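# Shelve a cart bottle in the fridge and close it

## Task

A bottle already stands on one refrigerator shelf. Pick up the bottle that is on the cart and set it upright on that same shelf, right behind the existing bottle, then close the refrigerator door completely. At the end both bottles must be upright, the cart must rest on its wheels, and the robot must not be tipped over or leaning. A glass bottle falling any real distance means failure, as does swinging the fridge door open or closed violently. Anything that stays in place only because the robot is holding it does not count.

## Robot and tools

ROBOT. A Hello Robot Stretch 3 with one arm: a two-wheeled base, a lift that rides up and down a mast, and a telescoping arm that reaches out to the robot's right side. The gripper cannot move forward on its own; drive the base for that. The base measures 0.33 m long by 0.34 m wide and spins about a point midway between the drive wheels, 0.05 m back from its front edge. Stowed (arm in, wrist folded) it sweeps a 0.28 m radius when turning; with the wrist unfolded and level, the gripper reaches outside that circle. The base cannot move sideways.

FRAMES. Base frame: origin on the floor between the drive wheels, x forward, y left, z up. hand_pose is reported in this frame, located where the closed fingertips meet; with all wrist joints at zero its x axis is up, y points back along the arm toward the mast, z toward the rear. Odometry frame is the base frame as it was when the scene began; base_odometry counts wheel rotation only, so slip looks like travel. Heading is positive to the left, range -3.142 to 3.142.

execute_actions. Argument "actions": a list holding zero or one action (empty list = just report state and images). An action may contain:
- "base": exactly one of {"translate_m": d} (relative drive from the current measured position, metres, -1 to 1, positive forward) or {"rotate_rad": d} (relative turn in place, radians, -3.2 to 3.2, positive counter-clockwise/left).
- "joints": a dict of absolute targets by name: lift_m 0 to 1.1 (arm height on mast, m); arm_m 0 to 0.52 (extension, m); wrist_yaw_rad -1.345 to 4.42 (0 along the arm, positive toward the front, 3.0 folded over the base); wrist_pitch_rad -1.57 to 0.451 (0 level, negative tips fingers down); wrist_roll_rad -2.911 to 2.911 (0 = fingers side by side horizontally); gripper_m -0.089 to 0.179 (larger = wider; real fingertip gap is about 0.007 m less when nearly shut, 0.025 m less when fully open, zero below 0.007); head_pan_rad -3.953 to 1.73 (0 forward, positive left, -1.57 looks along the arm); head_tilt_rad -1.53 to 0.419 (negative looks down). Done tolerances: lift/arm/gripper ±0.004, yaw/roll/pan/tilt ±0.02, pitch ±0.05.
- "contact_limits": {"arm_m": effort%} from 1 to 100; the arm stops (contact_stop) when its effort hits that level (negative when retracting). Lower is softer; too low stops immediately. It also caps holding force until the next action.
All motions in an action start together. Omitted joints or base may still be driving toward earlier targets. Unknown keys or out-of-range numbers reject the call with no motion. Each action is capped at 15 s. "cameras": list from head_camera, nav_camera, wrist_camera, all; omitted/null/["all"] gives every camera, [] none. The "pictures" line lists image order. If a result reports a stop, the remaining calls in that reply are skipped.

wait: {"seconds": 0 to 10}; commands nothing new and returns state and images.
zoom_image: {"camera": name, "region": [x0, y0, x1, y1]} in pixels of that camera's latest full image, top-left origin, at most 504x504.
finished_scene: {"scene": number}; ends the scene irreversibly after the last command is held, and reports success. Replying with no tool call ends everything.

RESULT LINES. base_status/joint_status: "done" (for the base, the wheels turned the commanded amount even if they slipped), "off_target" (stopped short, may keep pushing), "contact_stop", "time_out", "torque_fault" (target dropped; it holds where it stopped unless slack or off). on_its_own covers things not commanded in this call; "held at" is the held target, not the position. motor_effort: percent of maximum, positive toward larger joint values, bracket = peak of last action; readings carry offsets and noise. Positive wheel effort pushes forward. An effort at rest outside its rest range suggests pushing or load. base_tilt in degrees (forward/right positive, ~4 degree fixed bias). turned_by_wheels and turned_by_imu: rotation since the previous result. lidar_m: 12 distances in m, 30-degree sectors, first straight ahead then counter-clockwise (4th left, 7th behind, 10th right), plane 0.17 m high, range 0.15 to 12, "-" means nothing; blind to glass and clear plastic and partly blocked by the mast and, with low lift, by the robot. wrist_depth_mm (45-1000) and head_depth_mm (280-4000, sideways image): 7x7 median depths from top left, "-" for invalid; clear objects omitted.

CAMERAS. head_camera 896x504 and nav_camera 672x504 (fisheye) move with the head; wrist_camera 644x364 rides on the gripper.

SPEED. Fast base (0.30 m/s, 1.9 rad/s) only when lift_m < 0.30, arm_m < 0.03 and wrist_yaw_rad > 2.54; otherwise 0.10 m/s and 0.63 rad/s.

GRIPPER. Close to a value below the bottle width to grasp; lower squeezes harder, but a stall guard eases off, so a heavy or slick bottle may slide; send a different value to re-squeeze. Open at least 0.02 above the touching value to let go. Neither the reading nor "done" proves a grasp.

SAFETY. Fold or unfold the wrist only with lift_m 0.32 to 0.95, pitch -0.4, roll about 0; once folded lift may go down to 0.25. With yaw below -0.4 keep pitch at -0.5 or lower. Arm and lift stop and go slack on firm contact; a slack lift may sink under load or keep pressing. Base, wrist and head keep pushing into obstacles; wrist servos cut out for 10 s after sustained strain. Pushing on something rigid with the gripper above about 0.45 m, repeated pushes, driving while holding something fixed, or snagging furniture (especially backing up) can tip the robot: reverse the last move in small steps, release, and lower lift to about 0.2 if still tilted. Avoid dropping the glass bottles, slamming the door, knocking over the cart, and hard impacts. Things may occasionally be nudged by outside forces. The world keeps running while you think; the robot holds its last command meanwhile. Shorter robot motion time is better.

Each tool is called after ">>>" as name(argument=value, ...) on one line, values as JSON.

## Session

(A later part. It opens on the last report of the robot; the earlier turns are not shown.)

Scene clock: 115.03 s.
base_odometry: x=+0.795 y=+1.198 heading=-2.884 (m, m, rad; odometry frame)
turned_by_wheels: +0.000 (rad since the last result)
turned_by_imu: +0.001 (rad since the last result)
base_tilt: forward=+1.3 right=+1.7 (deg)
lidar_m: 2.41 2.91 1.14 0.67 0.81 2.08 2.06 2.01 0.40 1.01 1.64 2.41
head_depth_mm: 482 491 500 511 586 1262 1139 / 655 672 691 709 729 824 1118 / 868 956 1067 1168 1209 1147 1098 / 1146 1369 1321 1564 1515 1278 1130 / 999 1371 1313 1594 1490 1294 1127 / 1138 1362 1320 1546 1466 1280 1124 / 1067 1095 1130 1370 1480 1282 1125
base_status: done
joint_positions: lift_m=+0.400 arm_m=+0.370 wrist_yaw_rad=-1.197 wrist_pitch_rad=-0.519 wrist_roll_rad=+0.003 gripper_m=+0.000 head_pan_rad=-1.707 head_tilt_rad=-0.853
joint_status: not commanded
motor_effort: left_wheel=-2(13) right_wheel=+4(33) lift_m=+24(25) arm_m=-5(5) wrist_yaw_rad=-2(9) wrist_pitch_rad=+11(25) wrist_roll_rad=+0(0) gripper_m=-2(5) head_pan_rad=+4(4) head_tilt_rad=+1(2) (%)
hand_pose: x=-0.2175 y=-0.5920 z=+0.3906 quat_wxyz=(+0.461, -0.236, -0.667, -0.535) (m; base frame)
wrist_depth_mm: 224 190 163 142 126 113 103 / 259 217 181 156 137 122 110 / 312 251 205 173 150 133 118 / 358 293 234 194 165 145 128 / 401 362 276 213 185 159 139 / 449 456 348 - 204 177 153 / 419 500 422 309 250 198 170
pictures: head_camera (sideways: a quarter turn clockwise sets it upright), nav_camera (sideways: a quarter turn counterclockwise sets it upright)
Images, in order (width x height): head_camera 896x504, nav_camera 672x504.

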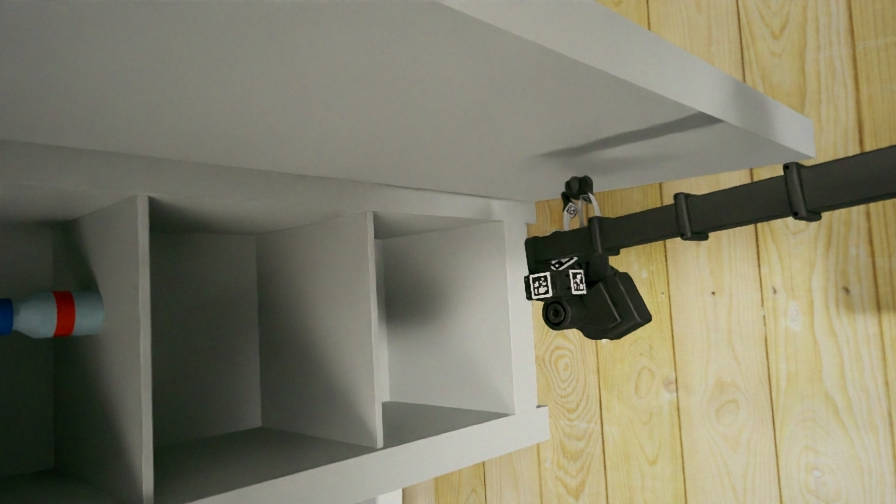

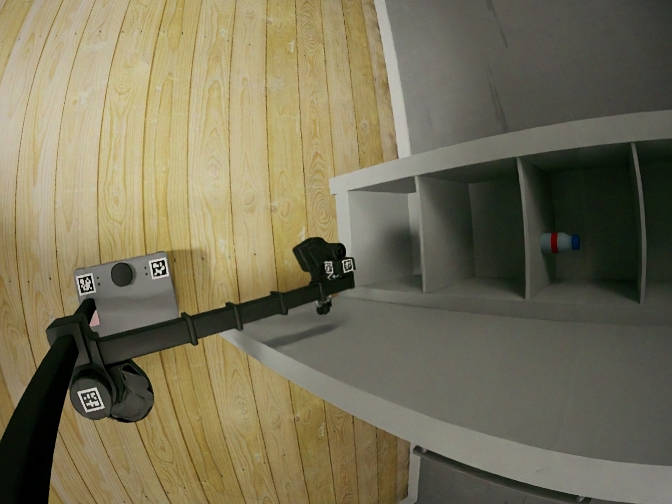

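>>> execute_actions(actions=[{"base":{"translate_m":-0.17},"joints":{"arm_m":0.22,"lift_m":0.4}}], cameras=["nav_camera"])

>>> execute_actions(actions=[{"base":{"translate_m":0.42},"joints":{"wrist_yaw_rad":-0.2,"arm_m":0.1,"lift_m":0.75,"head_tilt_rad":-0.6,"wrist_pitch_rad":0}}])

Scene clock: 130.63 s.
base_odometry: x=+0.960 y=+1.241 heading=-2.883 (m, m, rad; odometry frame)
turned_by_wheels: +0.001 (rad since the last result)
turned_by_imu: +0.184 (rad since the last result)
base_tilt: forward=+1.4 right=+1.7 (deg)
lidar_m: 2.55 2.57 0.67 0.69 2.19 1.91 1.91 1.74 0.33 1.04 1.77 2.87
head_depth_mm: 344 327 333 385 497 1291 1140 / 674 589 527 474 505 648 1138 / 1111 956 1119 1249 1125 756 908 / 985 1369 1330 1614 1481 - 1131 / 1149 1376 1331 1613 1489 1315 1129 / 1095 1279 1287 1480 1494 1280 1126 / 928 1001 1152 1730 1490 1283 1130
base_status: done
joint_positions: lift_m=+0.400 arm_m=+0.220 wrist_yaw_rad=-0.975 wrist_pitch_rad=-0.583 wrist_roll_rad=+0.002 gripper_m=+0.000 head_pan_rad=-1.704 head_tilt_rad=-0.848
joint_status: all done
on_its_own: wrist_yaw_rad is held at -1.020, not at your -1.200, by its stall guard, which is still easing; right_wheel is at rest, and its effort (-55) is outside its rest range (-18 to +18); wrist_pitch_rad is at rest, and its effort (+47) is outside its rest range (-20 to +32)
motor_effort: left_wheel=+17(52) right_wheel=-55(100) lift_m=+20(25) arm_m=-5(19) wrist_yaw_rad=-37(95) wrist_pitch_rad=+47(59) wrist_roll_rad=+1(1) gripper_m=-8(17) head_pan_rad=+3(4) head_tilt_rad=-1(1) (%)
hand_pose: x=-0.1876 y=-0.4777 z=+0.3777 quat_wxyz=(+0.503, -0.138, -0.694, -0.497) (m; base frame)
wrist_depth_mm: 441 283 162 113 87 71 59 / 705 378 190 126 94 75 63 / 737 469 229 142 103 81 66 / 600 550 284 162 113 87 71 / 522 565 410 169 127 94 76 / 524 574 563 - 140 103 81 / 496 500 492 297 153 114 87
pictures: nav_camera (sideways: a quarter turn counterclockwise sets it upright)
Images, in order (width x height): nav_camera 672x504.

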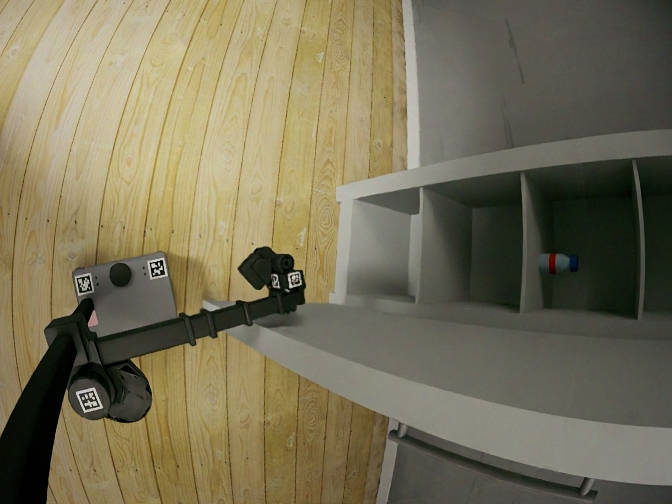

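Scene clock: 136.23 s.
base_odometry: x=+0.554 y=+1.134 heading=-2.883 (m, m, rad; odometry frame)
turned_by_wheels: +0.000 (rad since the last result)
turned_by_imu: -0.001 (rad since the last result)
base_tilt: forward=+1.3 right=+1.8 (deg)
lidar_m: 2.13 2.45 2.15 0.70 0.68 2.31 2.31 0.65 0.97 1.07 1.90 2.46
head_depth_mm: 1214 1309 1279 1465 1528 1449 1277 / 1225 1350 1497 1477 1672 1472 - / 1026 1320 1270 1415 1610 1499 - / 1330 1451 1610 1792 1680 1514 - / 1371 1504 1655 1881 1843 1492 1233 / 1381 1525 1700 1923 1850 1486 1251 / 1400 1536 1702 1915 1846 1484 1250
base_status: done
joint_positions: lift_m=+0.750 arm_m=+0.100 wrist_yaw_rad=-0.203 wrist_pitch_rad=-0.021 wrist_roll_rad=+0.004 gripper_m=+0.000 head_pan_rad=-1.704 head_tilt_rad=-0.606
joint_status: all done
motor_effort: left_wheel=+0(18) right_wheel=+0(46) lift_m=+25(29) arm_m=-5(7) wrist_yaw_rad=+2(37) wrist_pitch_rad=+12(56) wrist_roll_rad=+0(0) gripper_m=-2(7) head_pan_rad=+3(3) head_tilt_rad=+4(17) (%)
hand_pose: x=-0.0729 y=-0.4957 z=+0.8590 quat_wxyz=(+0.701, -0.064, -0.706, -0.079) (m; base frame)
wrist_depth_mm: - - - - - 867 636 / - - - - - 899 631 / - - - - - 806 630 / - - - - - 867 637 / - - - - - 907 620 / - - - - 842 783 629 / - - - - - 887 621
pictures: head_camera (sideways: a quarter turn clockwise sets it upright), nav_camera (sideways: a quarter turn counterclockwise sets it upright), wrist_camera
Images, in order (width x height): head_camera 896x504, nav_camera 672x504, wrist_camera 644x364.

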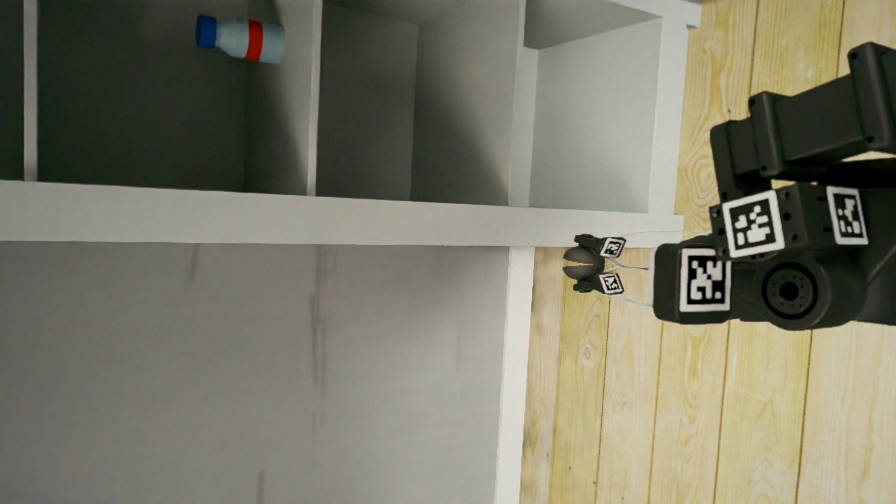

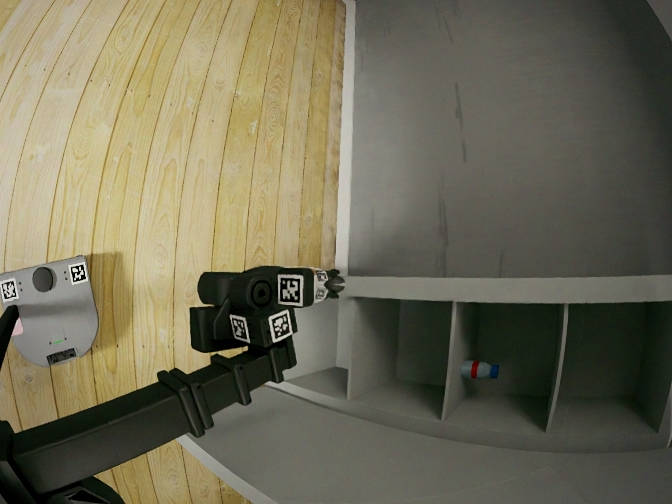

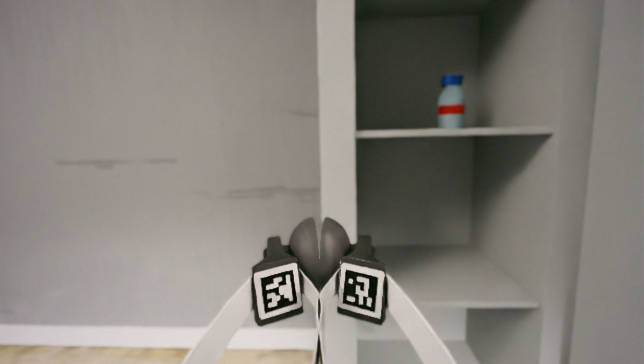

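>>> execute_actions(actions=[{"base":{"rotate_rad":0.9},"joints":{"arm_m":0,"wrist_pitch_rad":-0.4,"wrist_yaw_rad":3.0,"lift_m":0.9,"gripper_m":0.0}}], cameras=[])

>>> execute_actions(actions=[{"base":{"translate_m":0.75},"joints":{"head_pan_rad":0.9,"head_tilt_rad":-0.8}}])

Scene clock: 164.30 s.
base_odometry: x=+0.554 y=+1.134 heading=-1.983 (m, m, rad; odometry frame)
turned_by_wheels: +0.900 (rad since the last result)
turned_by_imu: +0.896 (rad since the last result)
base_tilt: forward=+1.2 right=+1.6 (deg)
lidar_m: 2.18 0.76 0.68 2.34 2.32 0.65 0.78 1.07 1.77 2.49 2.14 2.66
head_depth_mm: 1741 1851 1984 2125 1841 1576 - / 1935 2071 2245 2340 1846 1580 - / 2176 2360 2587 2434 1858 1590 - / 2434 2660 2913 2442 1841 1493 - / 2308 2552 2794 2438 1845 1485 - / 2187 2362 2583 2417 1855 1495 - / 2078 2242 2452 2437 1847 1479 1281
base_status: done
joint_positions: lift_m=+0.900 arm_m=+0.001 wrist_yaw_rad=+2.997 wrist_pitch_rad=-0.414 wrist_roll_rad=+0.004 gripper_m=+0.000 head_pan_rad=-1.704 head_tilt_rad=-0.606
joint_status: all done
joint sent to its limit — the command would take arm_m past its lower limit, so that joint was sent only as far as its limit.
motor_effort: left_wheel=-3(7) right_wheel=+5(10) lift_m=+26(26) arm_m=-5(5) wrist_yaw_rad=+3(4) wrist_pitch_rad=+8(10) wrist_roll_rad=+0(0) gripper_m=-3(3) head_pan_rad=+3(3) head_tilt_rad=+3(2) (%)
hand_pose: x=+0.0112 y=+0.0763 z=+0.9135 quat_wxyz=(+0.195, +0.702, +0.095, +0.678) (m; base frame)
wrist_depth_mm: - - - - - - - / - - - - - 959 754 / - - - - - - - / - - - - - - - / - - - - - 828 811 / - - - - - - - / - - - - - - -
pictures: none
No camera images: the call's "cameras" was empty. Leave "cameras" out to get every camera's image.

Scene clock: 172.97 s.
base_odometry: x=+0.253 y=+0.447 heading=-1.983 (m, m, rad; odometry frame)
turned_by_wheels: +0.000 (rad since the last result)
turned_by_imu: +0.000 (rad since the last result)
base_tilt: forward=+1.3 right=+1.6 (deg)
lidar_m: 1.44 1.45 0.48 0.48 0.54 2.82 1.36 1.77 2.51 2.20 1.73 1.81
head_depth_mm: 1192 1331 1484 1712 1575 1333 1162 / 1246 1397 1579 1778 1567 1333 1159 / 1292 1470 1664 1841 1561 1332 1154 / 1353 1540 1767 1902 1563 1329 1150 / 1421 1613 1885 1897 1556 1330 1147 / 1507 1720 1998 1884 1452 946 1102 / 1578 1834 2111 705 917 876 1056
base_status: done
joint_positions: lift_m=+0.900 arm_m=+0.001 wrist_yaw_rad=+2.997 wrist_pitch_rad=-0.414 wrist_roll_rad=+0.004 gripper_m=+0.000 head_pan_rad=+0.893 head_tilt_rad=-0.790
joint_status: all done
motor_effort: left_wheel=-3(4) right_wheel=+4(10) lift_m=+26(26) arm_m=-5(5) wrist_yaw_rad=+3(3) wrist_pitch_rad=+8(8) wrist_roll_rad=-1(0) gripper_m=-3(3) head_pan_rad=+4(57) head_tilt_rad=-4(21) (%)
hand_pose: x=+0.0111 y=+0.0763 z=+0.9135 quat_wxyz=(+0.195, +0.702, +0.095, +0.678) (m; base frame)
wrist_depth_mm: - - - - - - - / - - 901 899 - - - / 562 - 555 534 - - - / - 654 - - - - - / - 772 877 867 - - - / - - - - - - - / - - 882 903 - - -
pictures: head_camera (sideways: a quarter turn clockwise sets it upright), nav_camera (sideways: a quarter turn counterclockwise sets it upright), wrist_camera
Images, in order (width x height): head_camera 896x504, nav_camera 672x504, wrist_camera 644x364.

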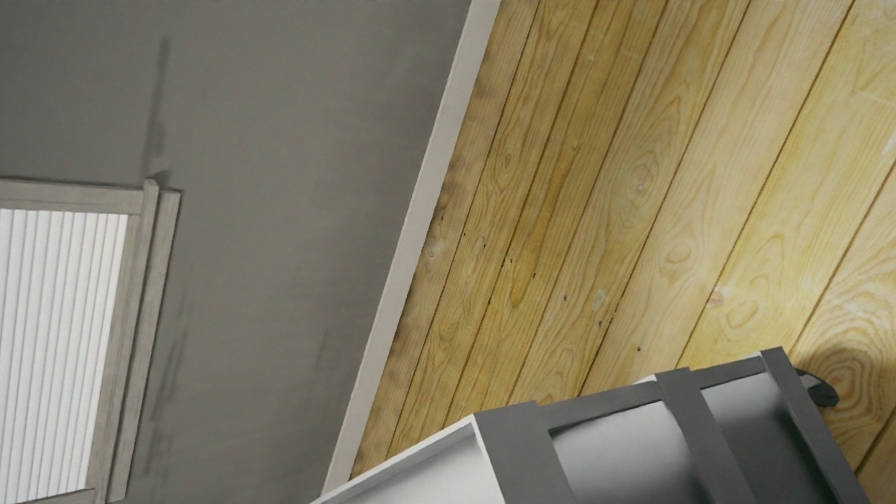

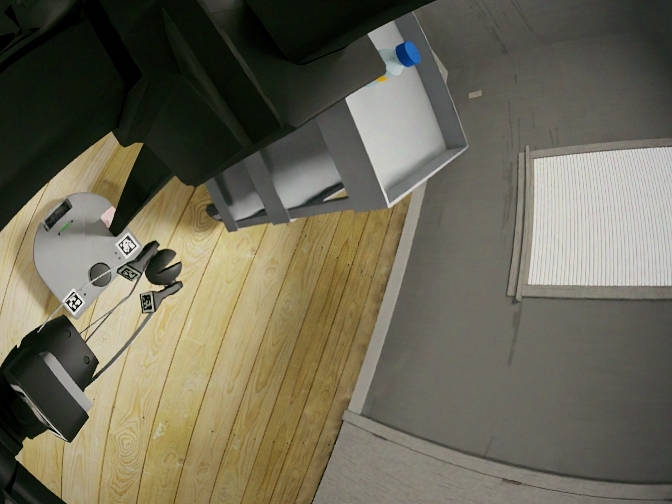

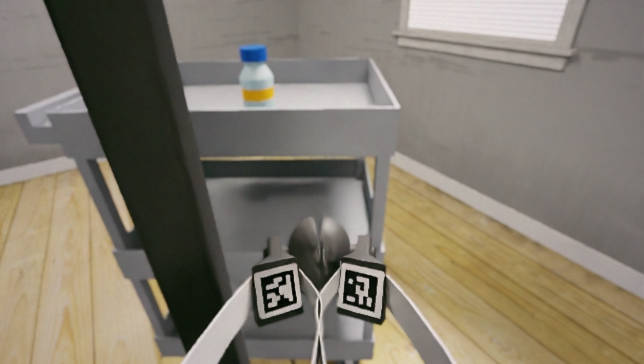

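>>> execute_actions(actions=[{"base":{"rotate_rad":3.1},"joints":{"head_pan_rad":-1.6,"lift_m":0.94}}], cameras=[])

>>> execute_actions(actions=[{"joints":{"wrist_yaw_rad":0,"lift_m":1.0,"gripper_m":0.15}}])

Scene clock: 185.20 s.
base_odometry: x=+0.253 y=+0.447 heading=+1.117 (m, m, rad; odometry frame)
turned_by_wheels: +3.100 (rad since the last result)
turned_by_imu: +3.084 (rad since the last result)
base_tilt: forward=+1.1 right=+1.8 (deg)
lidar_m: 1.37 1.77 2.46 2.21 2.18 1.92 1.45 1.44 0.49 0.48 0.53 2.77
head_depth_mm: 1652 1808 1964 1961 - 1282 1156 / 1880 2057 981 758 - 1273 1159 / 2155 2364 942 733 - - - / 2497 2770 933 731 - - - / 2428 2702 831 732 1047 - 1149 / 2317 2515 930 732 1044 - 1151 / 2204 2401 927 675 984 1169 1150
base_status: done
joint_positions: lift_m=+0.940 arm_m=+0.001 wrist_yaw_rad=+2.997 wrist_pitch_rad=-0.414 wrist_roll_rad=+0.004 gripper_m=+0.000 head_pan_rad=-1.593 head_tilt_rad=-0.790
joint_status: all done
motor_effort: left_wheel=-3(8) right_wheel=+5(10) lift_m=+25(26) arm_m=-5(5) wrist_yaw_rad=+2(3) wrist_pitch_rad=+9(9) wrist_roll_rad=+0(0) gripper_m=-3(3) head_pan_rad=-4(61) head_tilt_rad=-4(4) (%)
hand_pose: x=+0.0111 y=+0.0762 z=+0.9533 quat_wxyz=(+0.195, +0.702, +0.095, +0.678) (m; base frame)
wrist_depth_mm: - - - - - - - / - - - - - - - / - - - - - - - / - - - - - - - / - - - - - - - / - - - - - - - / - - - - - - -
pictures: none
No camera images: the call's "cameras" was empty. Leave "cameras" out to get every camera's image.

Scene clock: 187.70 s.
base_odometry: x=+0.253 y=+0.447 heading=+1.117 (m, m, rad; odometry frame)
turned_by_wheels: +0.000 (rad since the last result)
turned_by_imu: +0.000 (rad since the last result)
base_tilt: forward=+1.3 right=+1.7 (deg)
lidar_m: 1.37 1.77 2.46 2.21 2.19 1.93 1.45 1.45 0.49 0.48 0.53 2.76
head_depth_mm: 1652 1796 - - - - 1118 / 1895 2060 939 - - - 1139 / 2154 2384 964 - - - 1134 / 2454 2794 973 - - - 1143 / 2421 2754 732 731 967 1121 1154 / 2299 2572 930 666 985 1110 1144 / 2208 2426 930 676 989 1168 1143
base_status: not commanded
joint_positions: lift_m=+1.000 arm_m=+0.001 wrist_yaw_rad=+0.003 wrist_pitch_rad=-0.414 wrist_roll_rad=+0.004 gripper_m=+0.150 head_pan_rad=-1.593 head_tilt_rad=-0.790
joint_status: all done
motor_effort: left_wheel=-3(3) right_wheel=+5(5) lift_m=+25(26) arm_m=-5(5) wrist_yaw_rad=-2(4) wrist_pitch_rad=+8(8) wrist_roll_rad=+0(0) gripper_m=+0(84) head_pan_rad=-5(5) head_tilt_rad=-4(3) (%)
hand_pose: x=-0.0208 y=-0.3712 z=+1.0133 quat_wxyz=(+0.691, +0.146, -0.693, -0.145) (m; base frame)
wrist_depth_mm: - - - - - - - / - - - - - - - / - - 776 746 - - - / 570 618 617 636 646 - - / 471 551 498 511 491 - - / 393 - 363 350 419 - - / - 667 646 380 361 - -
pictures: head_camera (sideways: a quarter turn clockwise sets it upright), nav_camera (sideways: a quarter turn counterclockwise sets it upright), wrist_camera
Images, in order (width x height): head_camera 896x504, nav_camera 672x504, wrist_camera 644x364.

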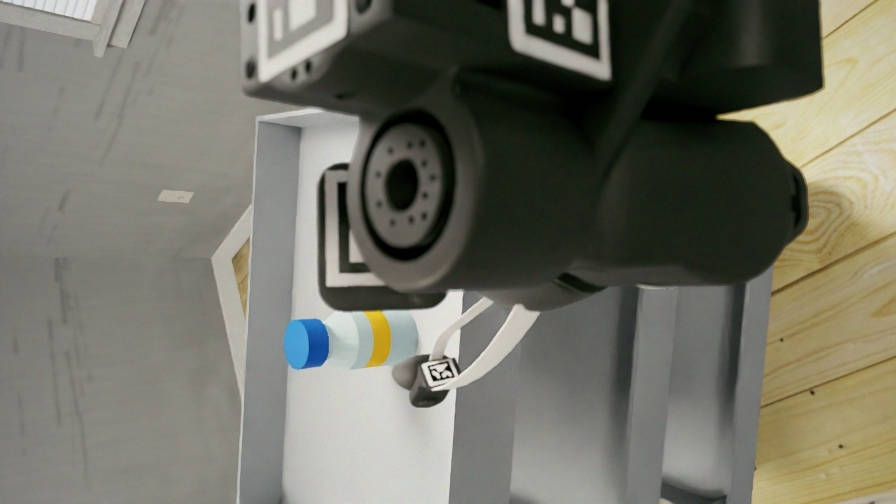

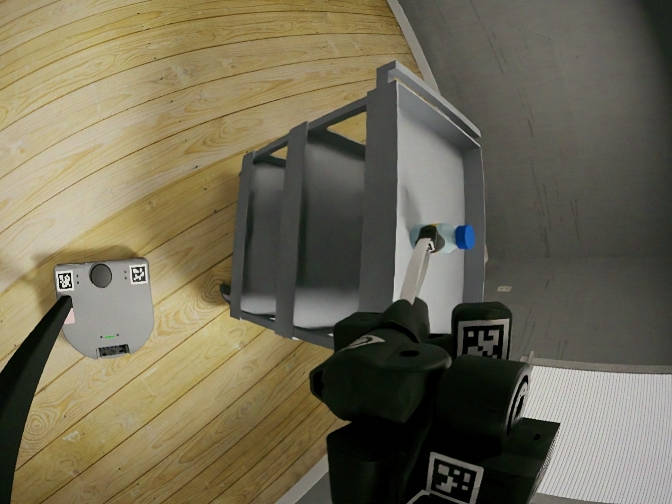

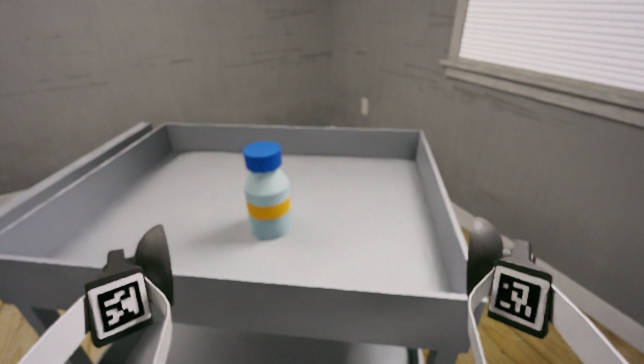

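>>> execute_actions(actions=[{"base":{"translate_m":0.07},"joints":{"arm_m":0.17,"gripper_m":0.12}}], cameras=["wrist_camera","head_camera"])

Scene clock: 195.30 s.
base_odometry: x=+0.284 y=+0.510 heading=+1.116 (m, m, rad; odometry frame)
turned_by_wheels: +0.000 (rad since the last result)
turned_by_imu: +0.001 (rad since the last result)
base_tilt: forward=+1.3 right=+1.8 (deg)
lidar_m: 1.30 1.71 2.40 2.24 2.21 2.00 1.52 1.51 0.50 0.49 0.54 2.73
head_depth_mm: 1722 - 2022 732 1497 1337 1159 / 1913 - - 736 934 1066 1155 / 2217 - - 733 967 1122 1137 / 2519 - - 663 990 1124 1156 / 2394 2608 894 731 992 1114 1152 / 2271 2568 929 678 989 1171 1152 / 2168 2384 914 688 972 1149 1155
base_status: done
joint_positions: lift_m=+1.000 arm_m=+0.170 wrist_yaw_rad=+0.002 wrist_pitch_rad=-0.414 wrist_roll_rad=+0.004 gripper_m=+0.120 head_pan_rad=-1.593 head_tilt_rad=-0.790
joint_status: all done
motor_effort: left_wheel=-3(6) right_wheel=+4(10) lift_m=+25(26) arm_m=+5(7) wrist_yaw_rad=-2(2) wrist_pitch_rad=+8(9) wrist_roll_rad=+0(0) gripper_m=+0(81) head_pan_rad=-5(5) head_tilt_rad=-4(5) (%)
hand_pose: x=-0.0211 y=-0.5395 z=+1.0133 quat_wxyz=(+0.691, +0.146, -0.693, -0.145) (m; base frame)
wrist_depth_mm: - - - - - - - / - - - - - - - / - - - - - - - / - 570 625 591 587 - - / 441 490 503 327 508 504 - / 401 438 422 336 416 391 - / 361 356 361 356 357 345 338
pictures: head_camera (sideways: a quarter turn clockwise sets it upright), wrist_camera
Images, in order (width x height): head_camera 896x504, wrist_camera 644x364.

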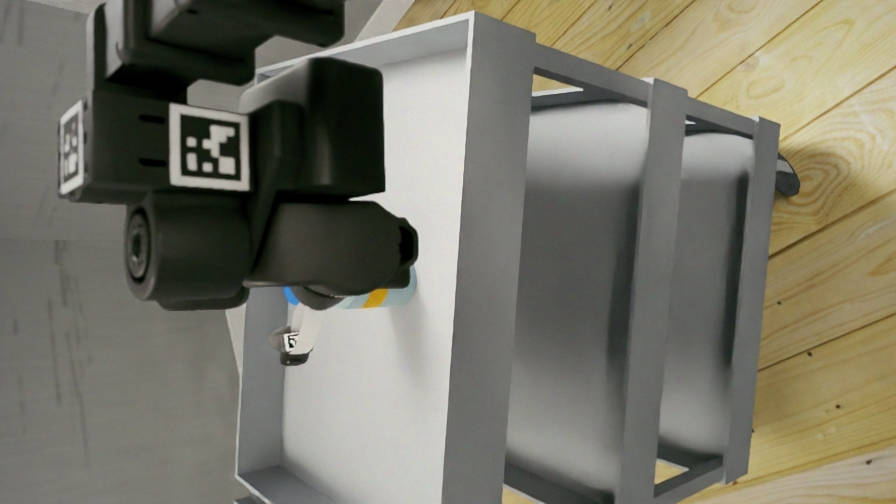

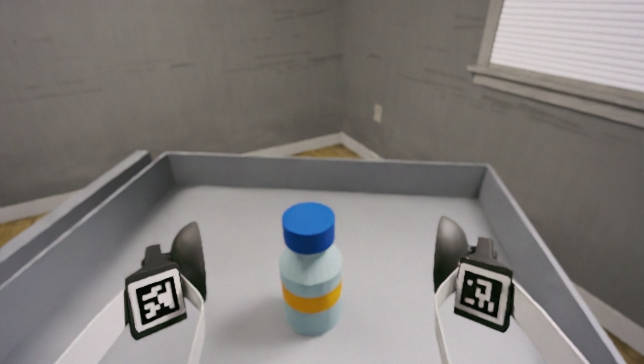

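>>> execute_actions(actions=[{"base":{"translate_m":0.012},"joints":{"arm_m":0.25,"lift_m":0.92}}], cameras=["wrist_camera","head_camera"])

Scene clock: 204.60 s.
base_odometry: x=+0.289 y=+0.521 heading=+1.116 (m, m, rad; odometry frame)
turned_by_wheels: +0.000 (rad since the last result)
turned_by_imu: +0.001 (rad since the last result)
base_tilt: forward=+1.3 right=+1.8 (deg)
lidar_m: 1.28 1.69 2.38 2.25 2.22 2.02 1.53 1.52 0.50 0.50 0.54 2.72
head_depth_mm: 1760 1893 1941 - 773 1329 1150 / 1970 2100 - 645 975 1046 1155 / 2260 2439 - 657 965 1123 1137 / 2526 2736 - 664 991 1122 1154 / 2419 2643 952 676 990 1144 1152 / 2260 2471 929 683 986 1169 1153 / 2179 2384 892 693 963 1160 1149
base_status: done
joint_positions: lift_m=+0.920 arm_m=+0.250 wrist_yaw_rad=+0.002 wrist_pitch_rad=-0.414 wrist_roll_rad=+0.004 gripper_m=+0.120 head_pan_rad=-1.593 head_tilt_rad=-0.790
joint_status: all done
motor_effort: left_wheel=-2(4) right_wheel=+4(10) lift_m=+19(19) arm_m=+5(4) wrist_yaw_rad=-1(2) wrist_pitch_rad=+8(9) wrist_roll_rad=+0(1) gripper_m=-1(0) head_pan_rad=-4(4) head_tilt_rad=-3(4) (%)
hand_pose: x=-0.0211 y=-0.6195 z=+0.9337 quat_wxyz=(+0.691, +0.146, -0.693, -0.145) (m; base frame)
wrist_depth_mm: - - - - - - - / - - - - - - - / - 540 - - - - - / 401 472 504 440 476 463 - / 367 393 396 203 388 386 338 / 329 340 323 217 325 329 303 / 285 270 275 248 271 264 269
pictures: head_camera (sideways: a quarter turn clockwise sets it upright), wrist_camera
Images, in order (width x height): head_camera 896x504, wrist_camera 644x364.

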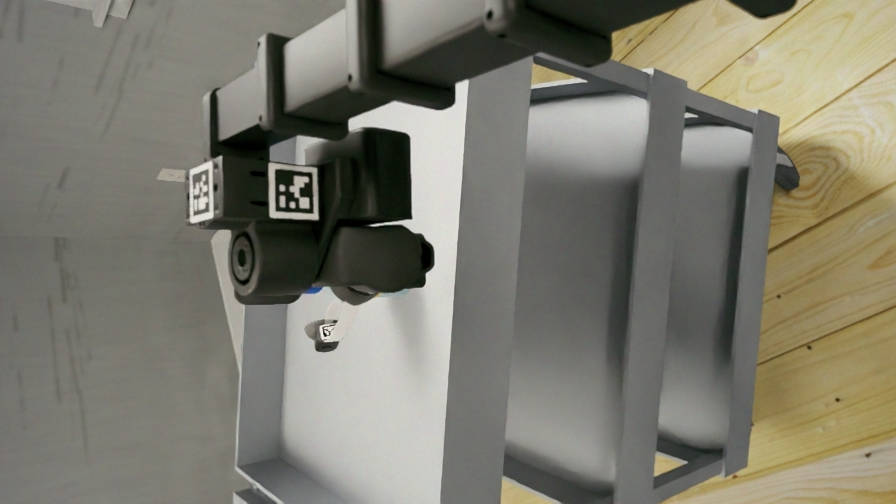

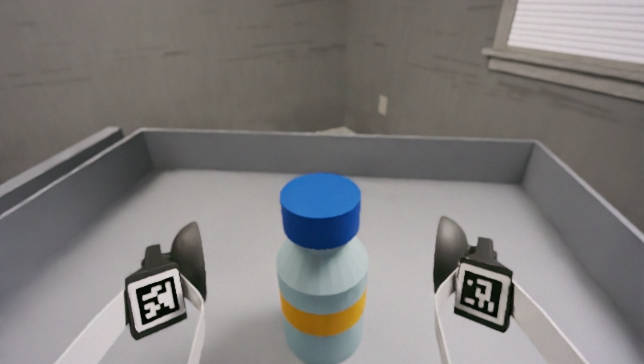

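>>> execute_actions(actions=[{"joints":{"arm_m":0.315,"lift_m":0.865}}], cameras=["wrist_camera","nav_camera"])

Scene clock: 213.33 s.
base_odometry: x=+0.289 y=+0.521 heading=+1.116 (m, m, rad; odometry frame)
turned_by_wheels: +0.000 (rad since the last result)
turned_by_imu: +0.001 (rad since the last result)
base_tilt: forward=+1.3 right=+1.8 (deg)
lidar_m: 1.28 1.69 2.38 2.24 2.22 2.02 1.52 1.52 0.50 0.50 0.54 2.73
head_depth_mm: 1755 1890 1940 694 - - 1130 / 1975 2149 958 - 971 1050 1156 / 2242 2486 - 654 965 1121 1139 / 2510 2770 - 661 996 1125 1154 / 2386 2629 929 675 987 1147 1150 / 2283 2485 931 684 987 1170 1151 / 2171 2386 896 694 962 1156 1148
base_status: not commanded
joint_positions: lift_m=+0.865 arm_m=+0.315 wrist_yaw_rad=+0.002 wrist_pitch_rad=-0.414 wrist_roll_rad=+0.004 gripper_m=+0.120 head_pan_rad=-1.593 head_tilt_rad=-0.790
joint_status: all done
motor_effort: left_wheel=-3(3) right_wheel=+3(4) lift_m=+20(20) arm_m=+5(6) wrist_yaw_rad=-1(2) wrist_pitch_rad=+8(8) wrist_roll_rad=+0(0) gripper_m=-1(1) head_pan_rad=-5(4) head_tilt_rad=-4(4) (%)
hand_pose: x=-0.0211 y=-0.6845 z=+0.8786 quat_wxyz=(+0.691, +0.146, -0.693, -0.145) (m; base frame)
wrist_depth_mm: - - - - - - 935 / - - - - - - - / 395 438 431 400 400 383 378 / 364 395 373 117 365 381 339 / 310 313 308 114 306 301 298 / 258 267 238 130 238 262 249 / 225 212 212 132 207 209 213
pictures: nav_camera (sideways: a quarter turn counterclockwise sets it upright), wrist_camera
Images, in order (width x height): nav_camera 672x504, wrist_camera 644x364.

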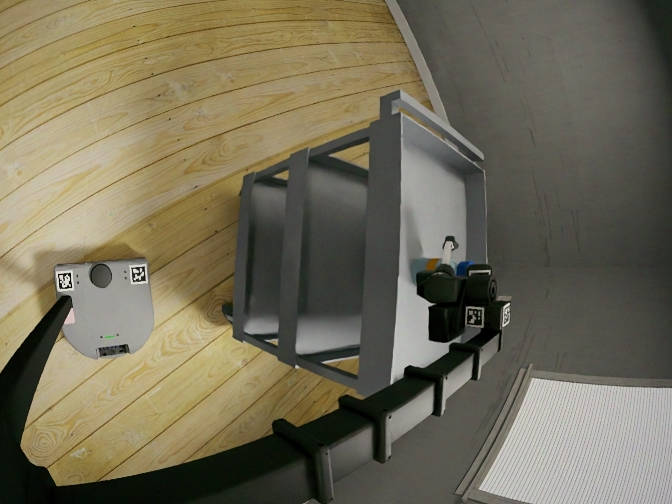

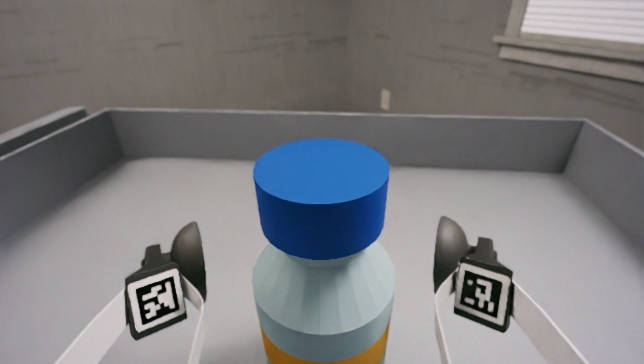

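Pads are near the shoulder; go lower.

>>> execute_actions(actions=[{"joints":{"arm_m":0.32,"lift_m":0.84}}], cameras=[])

>>> execute_actions(actions=[{"joints":{"gripper_m":0.0}}], cameras=["wrist_camera"])

>>> execute_actions(actions=[{"joints":{"lift_m":0.97}}], cameras=["wrist_camera","nav_camera"])

Scene clock: 219.93 s.
base_odometry: x=+0.289 y=+0.521 heading=+1.116 (m, m, rad; odometry frame)
turned_by_wheels: +0.000 (rad since the last result)
turned_by_imu: +0.001 (rad since the last result)
base_tilt: forward=+1.4 right=+1.8 (deg)
lidar_m: 1.28 1.69 2.38 2.25 2.22 2.02 1.53 1.52 0.50 0.50 0.54 2.73
head_depth_mm: 1755 1904 1942 722 - - - / 1976 2158 952 - 972 1085 1152 / 2282 2480 - 651 966 1124 1140 / 2513 2814 - 649 992 1124 1149 / 2413 2665 968 675 993 1148 1148 / 2284 2495 932 682 992 1174 1150 / 2157 2393 893 693 963 1163 1143
base_status: not commanded
joint_positions: lift_m=+0.840 arm_m=+0.320 wrist_yaw_rad=+0.002 wrist_pitch_rad=-0.414 wrist_roll_rad=+0.004 gripper_m=+0.120 head_pan_rad=-1.593 head_tilt_rad=-0.790
joint_status: all done
motor_effort: left_wheel=-3(3) right_wheel=+4(4) lift_m=+19(18) arm_m=+5(6) wrist_yaw_rad=-1(1) wrist_pitch_rad=+8(8) wrist_roll_rad=+0(0) gripper_m=+0(0) head_pan_rad=-5(5) head_tilt_rad=-4(3) (%)
hand_pose: x=-0.0211 y=-0.6895 z=+0.8537 quat_wxyz=(+0.691, +0.146, -0.693, -0.145) (m; base frame)
wrist_depth_mm: - - - - - - 947 / - - - - - - 933 / 361 417 414 94 379 370 340 / 336 347 329 96 323 336 314 / 276 276 263 112 248 268 264 / 229 235 209 112 208 227 218 / 199 185 186 124 182 181 186
pictures: none
No camera images: the call's "cameras" was empty. Leave "cameras" out to get every camera's image.

Scene clock: 221.63 s.
base_odometry: x=+0.289 y=+0.521 heading=+1.116 (m, m, rad; odometry frame)
turned_by_wheels: +0.000 (rad since the last result)
turned_by_imu: +0.000 (rad since the last result)
base_tilt: forward=+1.4 right=+1.8 (deg)
lidar_m: 1.29 1.69 2.38 2.24 2.22 2.02 1.53 1.52 0.50 0.50 0.54 2.72
head_depth_mm: 1753 1884 1937 721 - - - / 1960 2138 950 - 970 1082 1156 / 2275 2496 - 650 969 1128 1146 / 2525 2782 - 648 994 1118 1154 / 2384 2676 950 674 986 1147 1147 / 2277 2504 927 680 986 1165 1152 / 2177 2394 896 693 964 1158 1145
base_status: not commanded
joint_positions: lift_m=+0.840 arm_m=+0.320 wrist_yaw_rad=-0.001 wrist_pitch_rad=-0.422 wrist_roll_rad=+0.004 gripper_m=+0.001 head_pan_rad=-1.593 head_tilt_rad=-0.790
joint_status: all done
motor_effort: left_wheel=-2(3) right_wheel=+5(6) lift_m=+20(20) arm_m=+4(5) wrist_yaw_rad=+2(3) wrist_pitch_rad=+12(13) wrist_roll_rad=+0(0) gripper_m=-32(99) head_pan_rad=-5(5) head_tilt_rad=-3(4) (%)
hand_pose: x=-0.0218 y=-0.6886 z=+0.8519 quat_wxyz=(+0.690, +0.147, -0.693, -0.149) (m; base frame)
wrist_depth_mm: - - - - - - 957 / - - - - - - 943 / 362 419 406 89 380 373 341 / 334 343 310 91 315 330 312 / 271 267 253 107 257 264 261 / 225 222 114 107 115 217 217 / 190 189 181 116 182 185 184
pictures: wrist_camera
Images, in order (width x height): wrist_camera 644x364.

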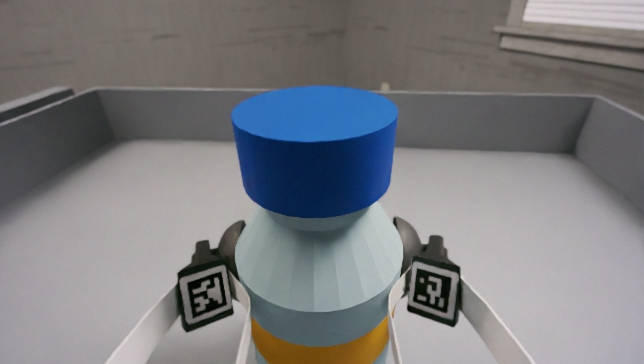

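Scene clock: 223.63 s.
base_odometry: x=+0.289 y=+0.521 heading=+1.116 (m, m, rad; odometry frame)
turned_by_wheels: +0.000 (rad since the last result)
turned_by_imu: +0.000 (rad since the last result)
base_tilt: forward=+1.3 right=+1.8 (deg)
lidar_m: 1.29 1.69 2.39 2.24 2.22 2.02 1.53 1.52 0.50 0.50 0.54 2.72
head_depth_mm: 1748 1804 - 725 1457 1325 1161 / 1948 - 903 736 966 1044 1153 / 2174 - 918 733 972 1122 1147 / 2487 - 883 731 991 1127 1148 / 2400 2615 897 675 984 1143 1147 / 2283 2514 926 682 986 1161 1148 / 2174 2381 894 691 958 1157 1157
base_status: not commanded
joint_positions: lift_m=+0.970 arm_m=+0.320 wrist_yaw_rad=-0.001 wrist_pitch_rad=-0.444 wrist_roll_rad=+0.004 gripper_m=+0.011 head_pan_rad=-1.593 head_tilt_rad=-0.790
joint_status: all done
on_its_own: gripper_m is held at +0.010, not at your +0.000, by its stall guard, which is still easing
motor_effort: left_wheel=-3(3) right_wheel=+5(5) lift_m=+28(29) arm_m=+4(4) wrist_yaw_rad=+1(2) wrist_pitch_rad=+25(26) wrist_roll_rad=+0(0) gripper_m=-27(32) head_pan_rad=-4(4) head_tilt_rad=-5(3) (%)
hand_pose: x=-0.0218 y=-0.6857 z=+0.9766 quat_wxyz=(+0.688, +0.155, -0.691, -0.157) (m; base frame)
wrist_depth_mm: - - - - - - 939 / - - - - - - - / - - - 90 - - - / - 480 465 91 442 428 - / 378 440 421 107 429 437 395 / 353 376 113 107 115 361 329 / 321 318 305 116 305 312 300
pictures: nav_camera (sideways: a quarter turn counterclockwise sets it upright), wrist_camera
Images, in order (width x height): nav_camera 672x504, wrist_camera 644x364.

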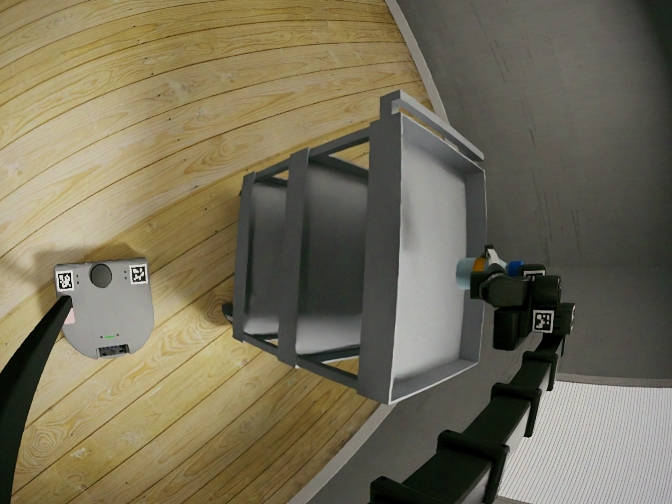

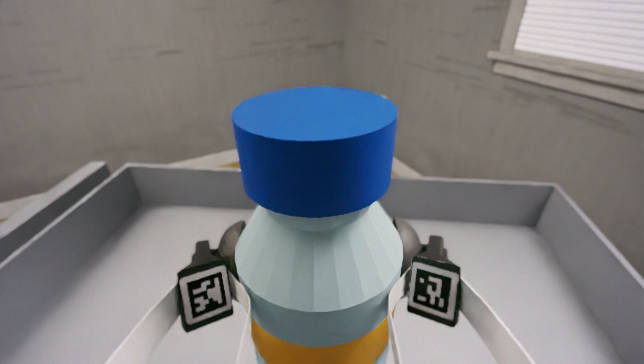

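>>> execute_actions(actions=[{"joints":{"arm_m":0.005,"gripper_m":0.015,"lift_m":1.0,"head_pan_rad":0,"head_tilt_rad":-0.7}}], cameras=[])

>>> execute_actions(actions=[{"base":{"rotate_rad":0.3},"joints":{"wrist_yaw_rad":1.2}}], cameras=["nav_camera"])

>>> execute_actions(actions=[{"base":{"translate_m":0.85}}], cameras=["nav_camera","wrist_camera"])

Scene clock: 240.17 s.
base_odometry: x=+0.289 y=+0.521 heading=+1.116 (m, m, rad; odometry frame)
turned_by_wheels: +0.000 (rad since the last result)
turned_by_imu: +0.002 (rad since the last result)
base_tilt: forward=+1.2 right=+1.8 (deg)
lidar_m: 1.29 1.69 2.38 2.25 2.22 2.02 1.53 1.52 0.50 0.50 0.54 2.72
head_depth_mm: 2550 2923 2846 2112 1670 1391 1192 / 2372 2743 2824 2119 1687 1396 1190 / 1091 1217 1388 1656 1687 1398 1198 / 1271 1408 1576 1811 1669 1395 1197 / 1496 1687 1939 2059 1679 1391 1194 / 1738 1994 2211 2018 1678 1392 1188 / 1729 1920 1898 1952 1675 1390 1187
base_status: not commanded
joint_positions: lift_m=+1.000 arm_m=+0.005 wrist_yaw_rad=-0.001 wrist_pitch_rad=-0.444 wrist_roll_rad=+0.004 gripper_m=+0.028 head_pan_rad=-0.007 head_tilt_rad=-0.705
joint_status: gripper_m off_target (ended at +0.028, target +0.015); the others done
on_its_own: gripper_m is held at +0.027, not at your +0.015, by its stall guard, which is still easing
motor_effort: left_wheel=-3(3) right_wheel=+6(5) lift_m=+27(28) arm_m=-5(5) wrist_yaw_rad=+1(1) wrist_pitch_rad=+25(25) wrist_roll_rad=+0(0) gripper_m=-20(79) head_pan_rad=+5(58) head_tilt_rad=+2(14) (%)
hand_pose: x=-0.0218 y=-0.3713 z=+1.0065 quat_wxyz=(+0.688, +0.155, -0.691, -0.157) (m; base frame)
wrist_depth_mm: - - - - - - - / - - - - - - - / - - 714 89 694 - - / - 566 567 92 570 - - / 420 489 420 107 476 466 - / - 398 114 107 115 342 - / - 650 642 116 632 502 -
pictures: none
No camera images: the call's "cameras" was empty. Leave "cameras" out to get every camera's image.

Scene clock: 241.77 s.
base_odometry: x=+0.289 y=+0.521 heading=+1.416 (m, m, rad; odometry frame)
turned_by_wheels: +0.300 (rad since the last result)
turned_by_imu: +0.298 (rad since the last result)
base_tilt: forward=+1.3 right=+1.6 (deg)
lidar_m: 1.69 2.26 2.41 1.77 2.18 1.65 1.52 0.53 0.50 0.51 2.59 1.29
head_depth_mm: 1283 1329 1391 1484 1639 1393 1193 / 1527 1624 1761 1855 1687 1400 1191 / 1775 2003 2083 2061 1685 1388 1197 / 1779 2030 2207 2046 1670 1396 1188 / 1516 1649 1982 2044 1667 1385 1187 / 1839 2040 2293 2093 1665 1385 1182 / 1823 2006 2256 2103 1667 1387 1191
base_status: done
joint_positions: lift_m=+1.000 arm_m=+0.005 wrist_yaw_rad=+1.197 wrist_pitch_rad=-0.444 wrist_roll_rad=+0.004 gripper_m=+0.031 head_pan_rad=-0.007 head_tilt_rad=-0.705
joint_status: all done
on_its_own: gripper_m is held at +0.030, not at your +0.015, by its stall guard, which is not easing now
motor_effort: left_wheel=-3(7) right_wheel=+4(11) lift_m=+28(29) arm_m=-5(5) wrist_yaw_rad=+2(6) wrist_pitch_rad=+25(25) wrist_roll_rad=+0(0) gripper_m=-19(19) head_pan_rad=+5(4) head_tilt_rad=+1(2) (%)
hand_pose: x=+0.1843 y=-0.2311 z=+1.0065 quat_wxyz=(+0.657, +0.518, -0.483, +0.259) (m; base frame)
wrist_depth_mm: - - - - - - - / - - - - - - - / - - - 89 - - - / - - - 92 - - - / - - - 107 - - - / - - 114 107 115 - - / - - - 116 - - -
pictures: nav_camera (sideways: a quarter turn counterclockwise sets it upright)
Images, in order (width x height): nav_camera 672x504.

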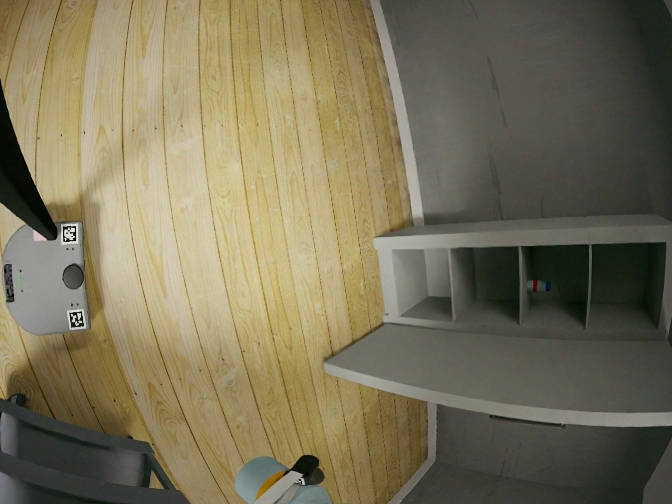

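Scene clock: 251.33 s.
base_odometry: x=+0.420 y=+1.360 heading=+1.416 (m, m, rad; odometry frame)
turned_by_wheels: +0.000 (rad since the last result)
turned_by_imu: +0.000 (rad since the last result)
base_tilt: forward=+1.1 right=+1.8 (deg)
lidar_m: 0.84 1.42 1.75 2.33 2.34 2.57 2.37 0.94 1.09 2.44 0.64 0.75
head_depth_mm: 965 1004 1036 1139 1245 1307 1196 / 1113 1136 1278 1276 1426 1387 1187 / 1099 1136 1397 1269 1517 1386 1189 / 1078 1146 1357 1270 1507 1358 1185 / 694 771 871 1007 1230 1360 1185 / 1101 1260 1436 1633 1665 1393 1193 / 1127 1248 1393 1589 1678 1391 1190
base_status: done
joint_positions: lift_m=+1.000 arm_m=+0.005 wrist_yaw_rad=+1.197 wrist_pitch_rad=-0.444 wrist_roll_rad=+0.004 gripper_m=+0.031 head_pan_rad=-0.007 head_tilt_rad=-0.705
joint_status: not commanded
on_its_own: gripper_m is held at +0.030, not at your +0.015, by its stall guard, which is not easing now
motor_effort: left_wheel=-3(4) right_wheel=+4(10) lift_m=+28(28) arm_m=-4(4) wrist_yaw_rad=+3(3) wrist_pitch_rad=+25(25) wrist_roll_rad=+0(0) gripper_m=-20(19) head_pan_rad=+4(4) head_tilt_rad=+3(2) (%)
hand_pose: x=+0.1843 y=-0.2310 z=+1.0065 quat_wxyz=(+0.657, +0.518, -0.483, +0.259) (m; base frame)
wrist_depth_mm: 588 968 882 679 482 371 342 / 604 854 921 645 496 387 - / 671 - - 89 494 415 - / - - - 92 553 449 - / - 900 942 107 538 507 - / - - 114 107 115 - - / - - - 116 660 - -
pictures: nav_camera (sideways: a quarter turn counterclockwise sets it upright), wrist_camera
Images, in order (width x height): nav_camera 672x504, wrist_camera 644x364.

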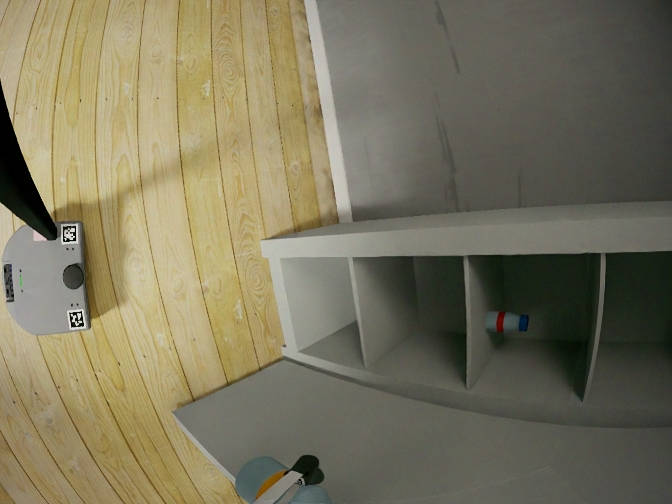

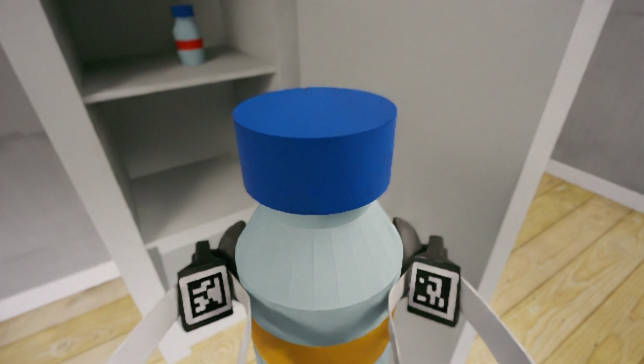

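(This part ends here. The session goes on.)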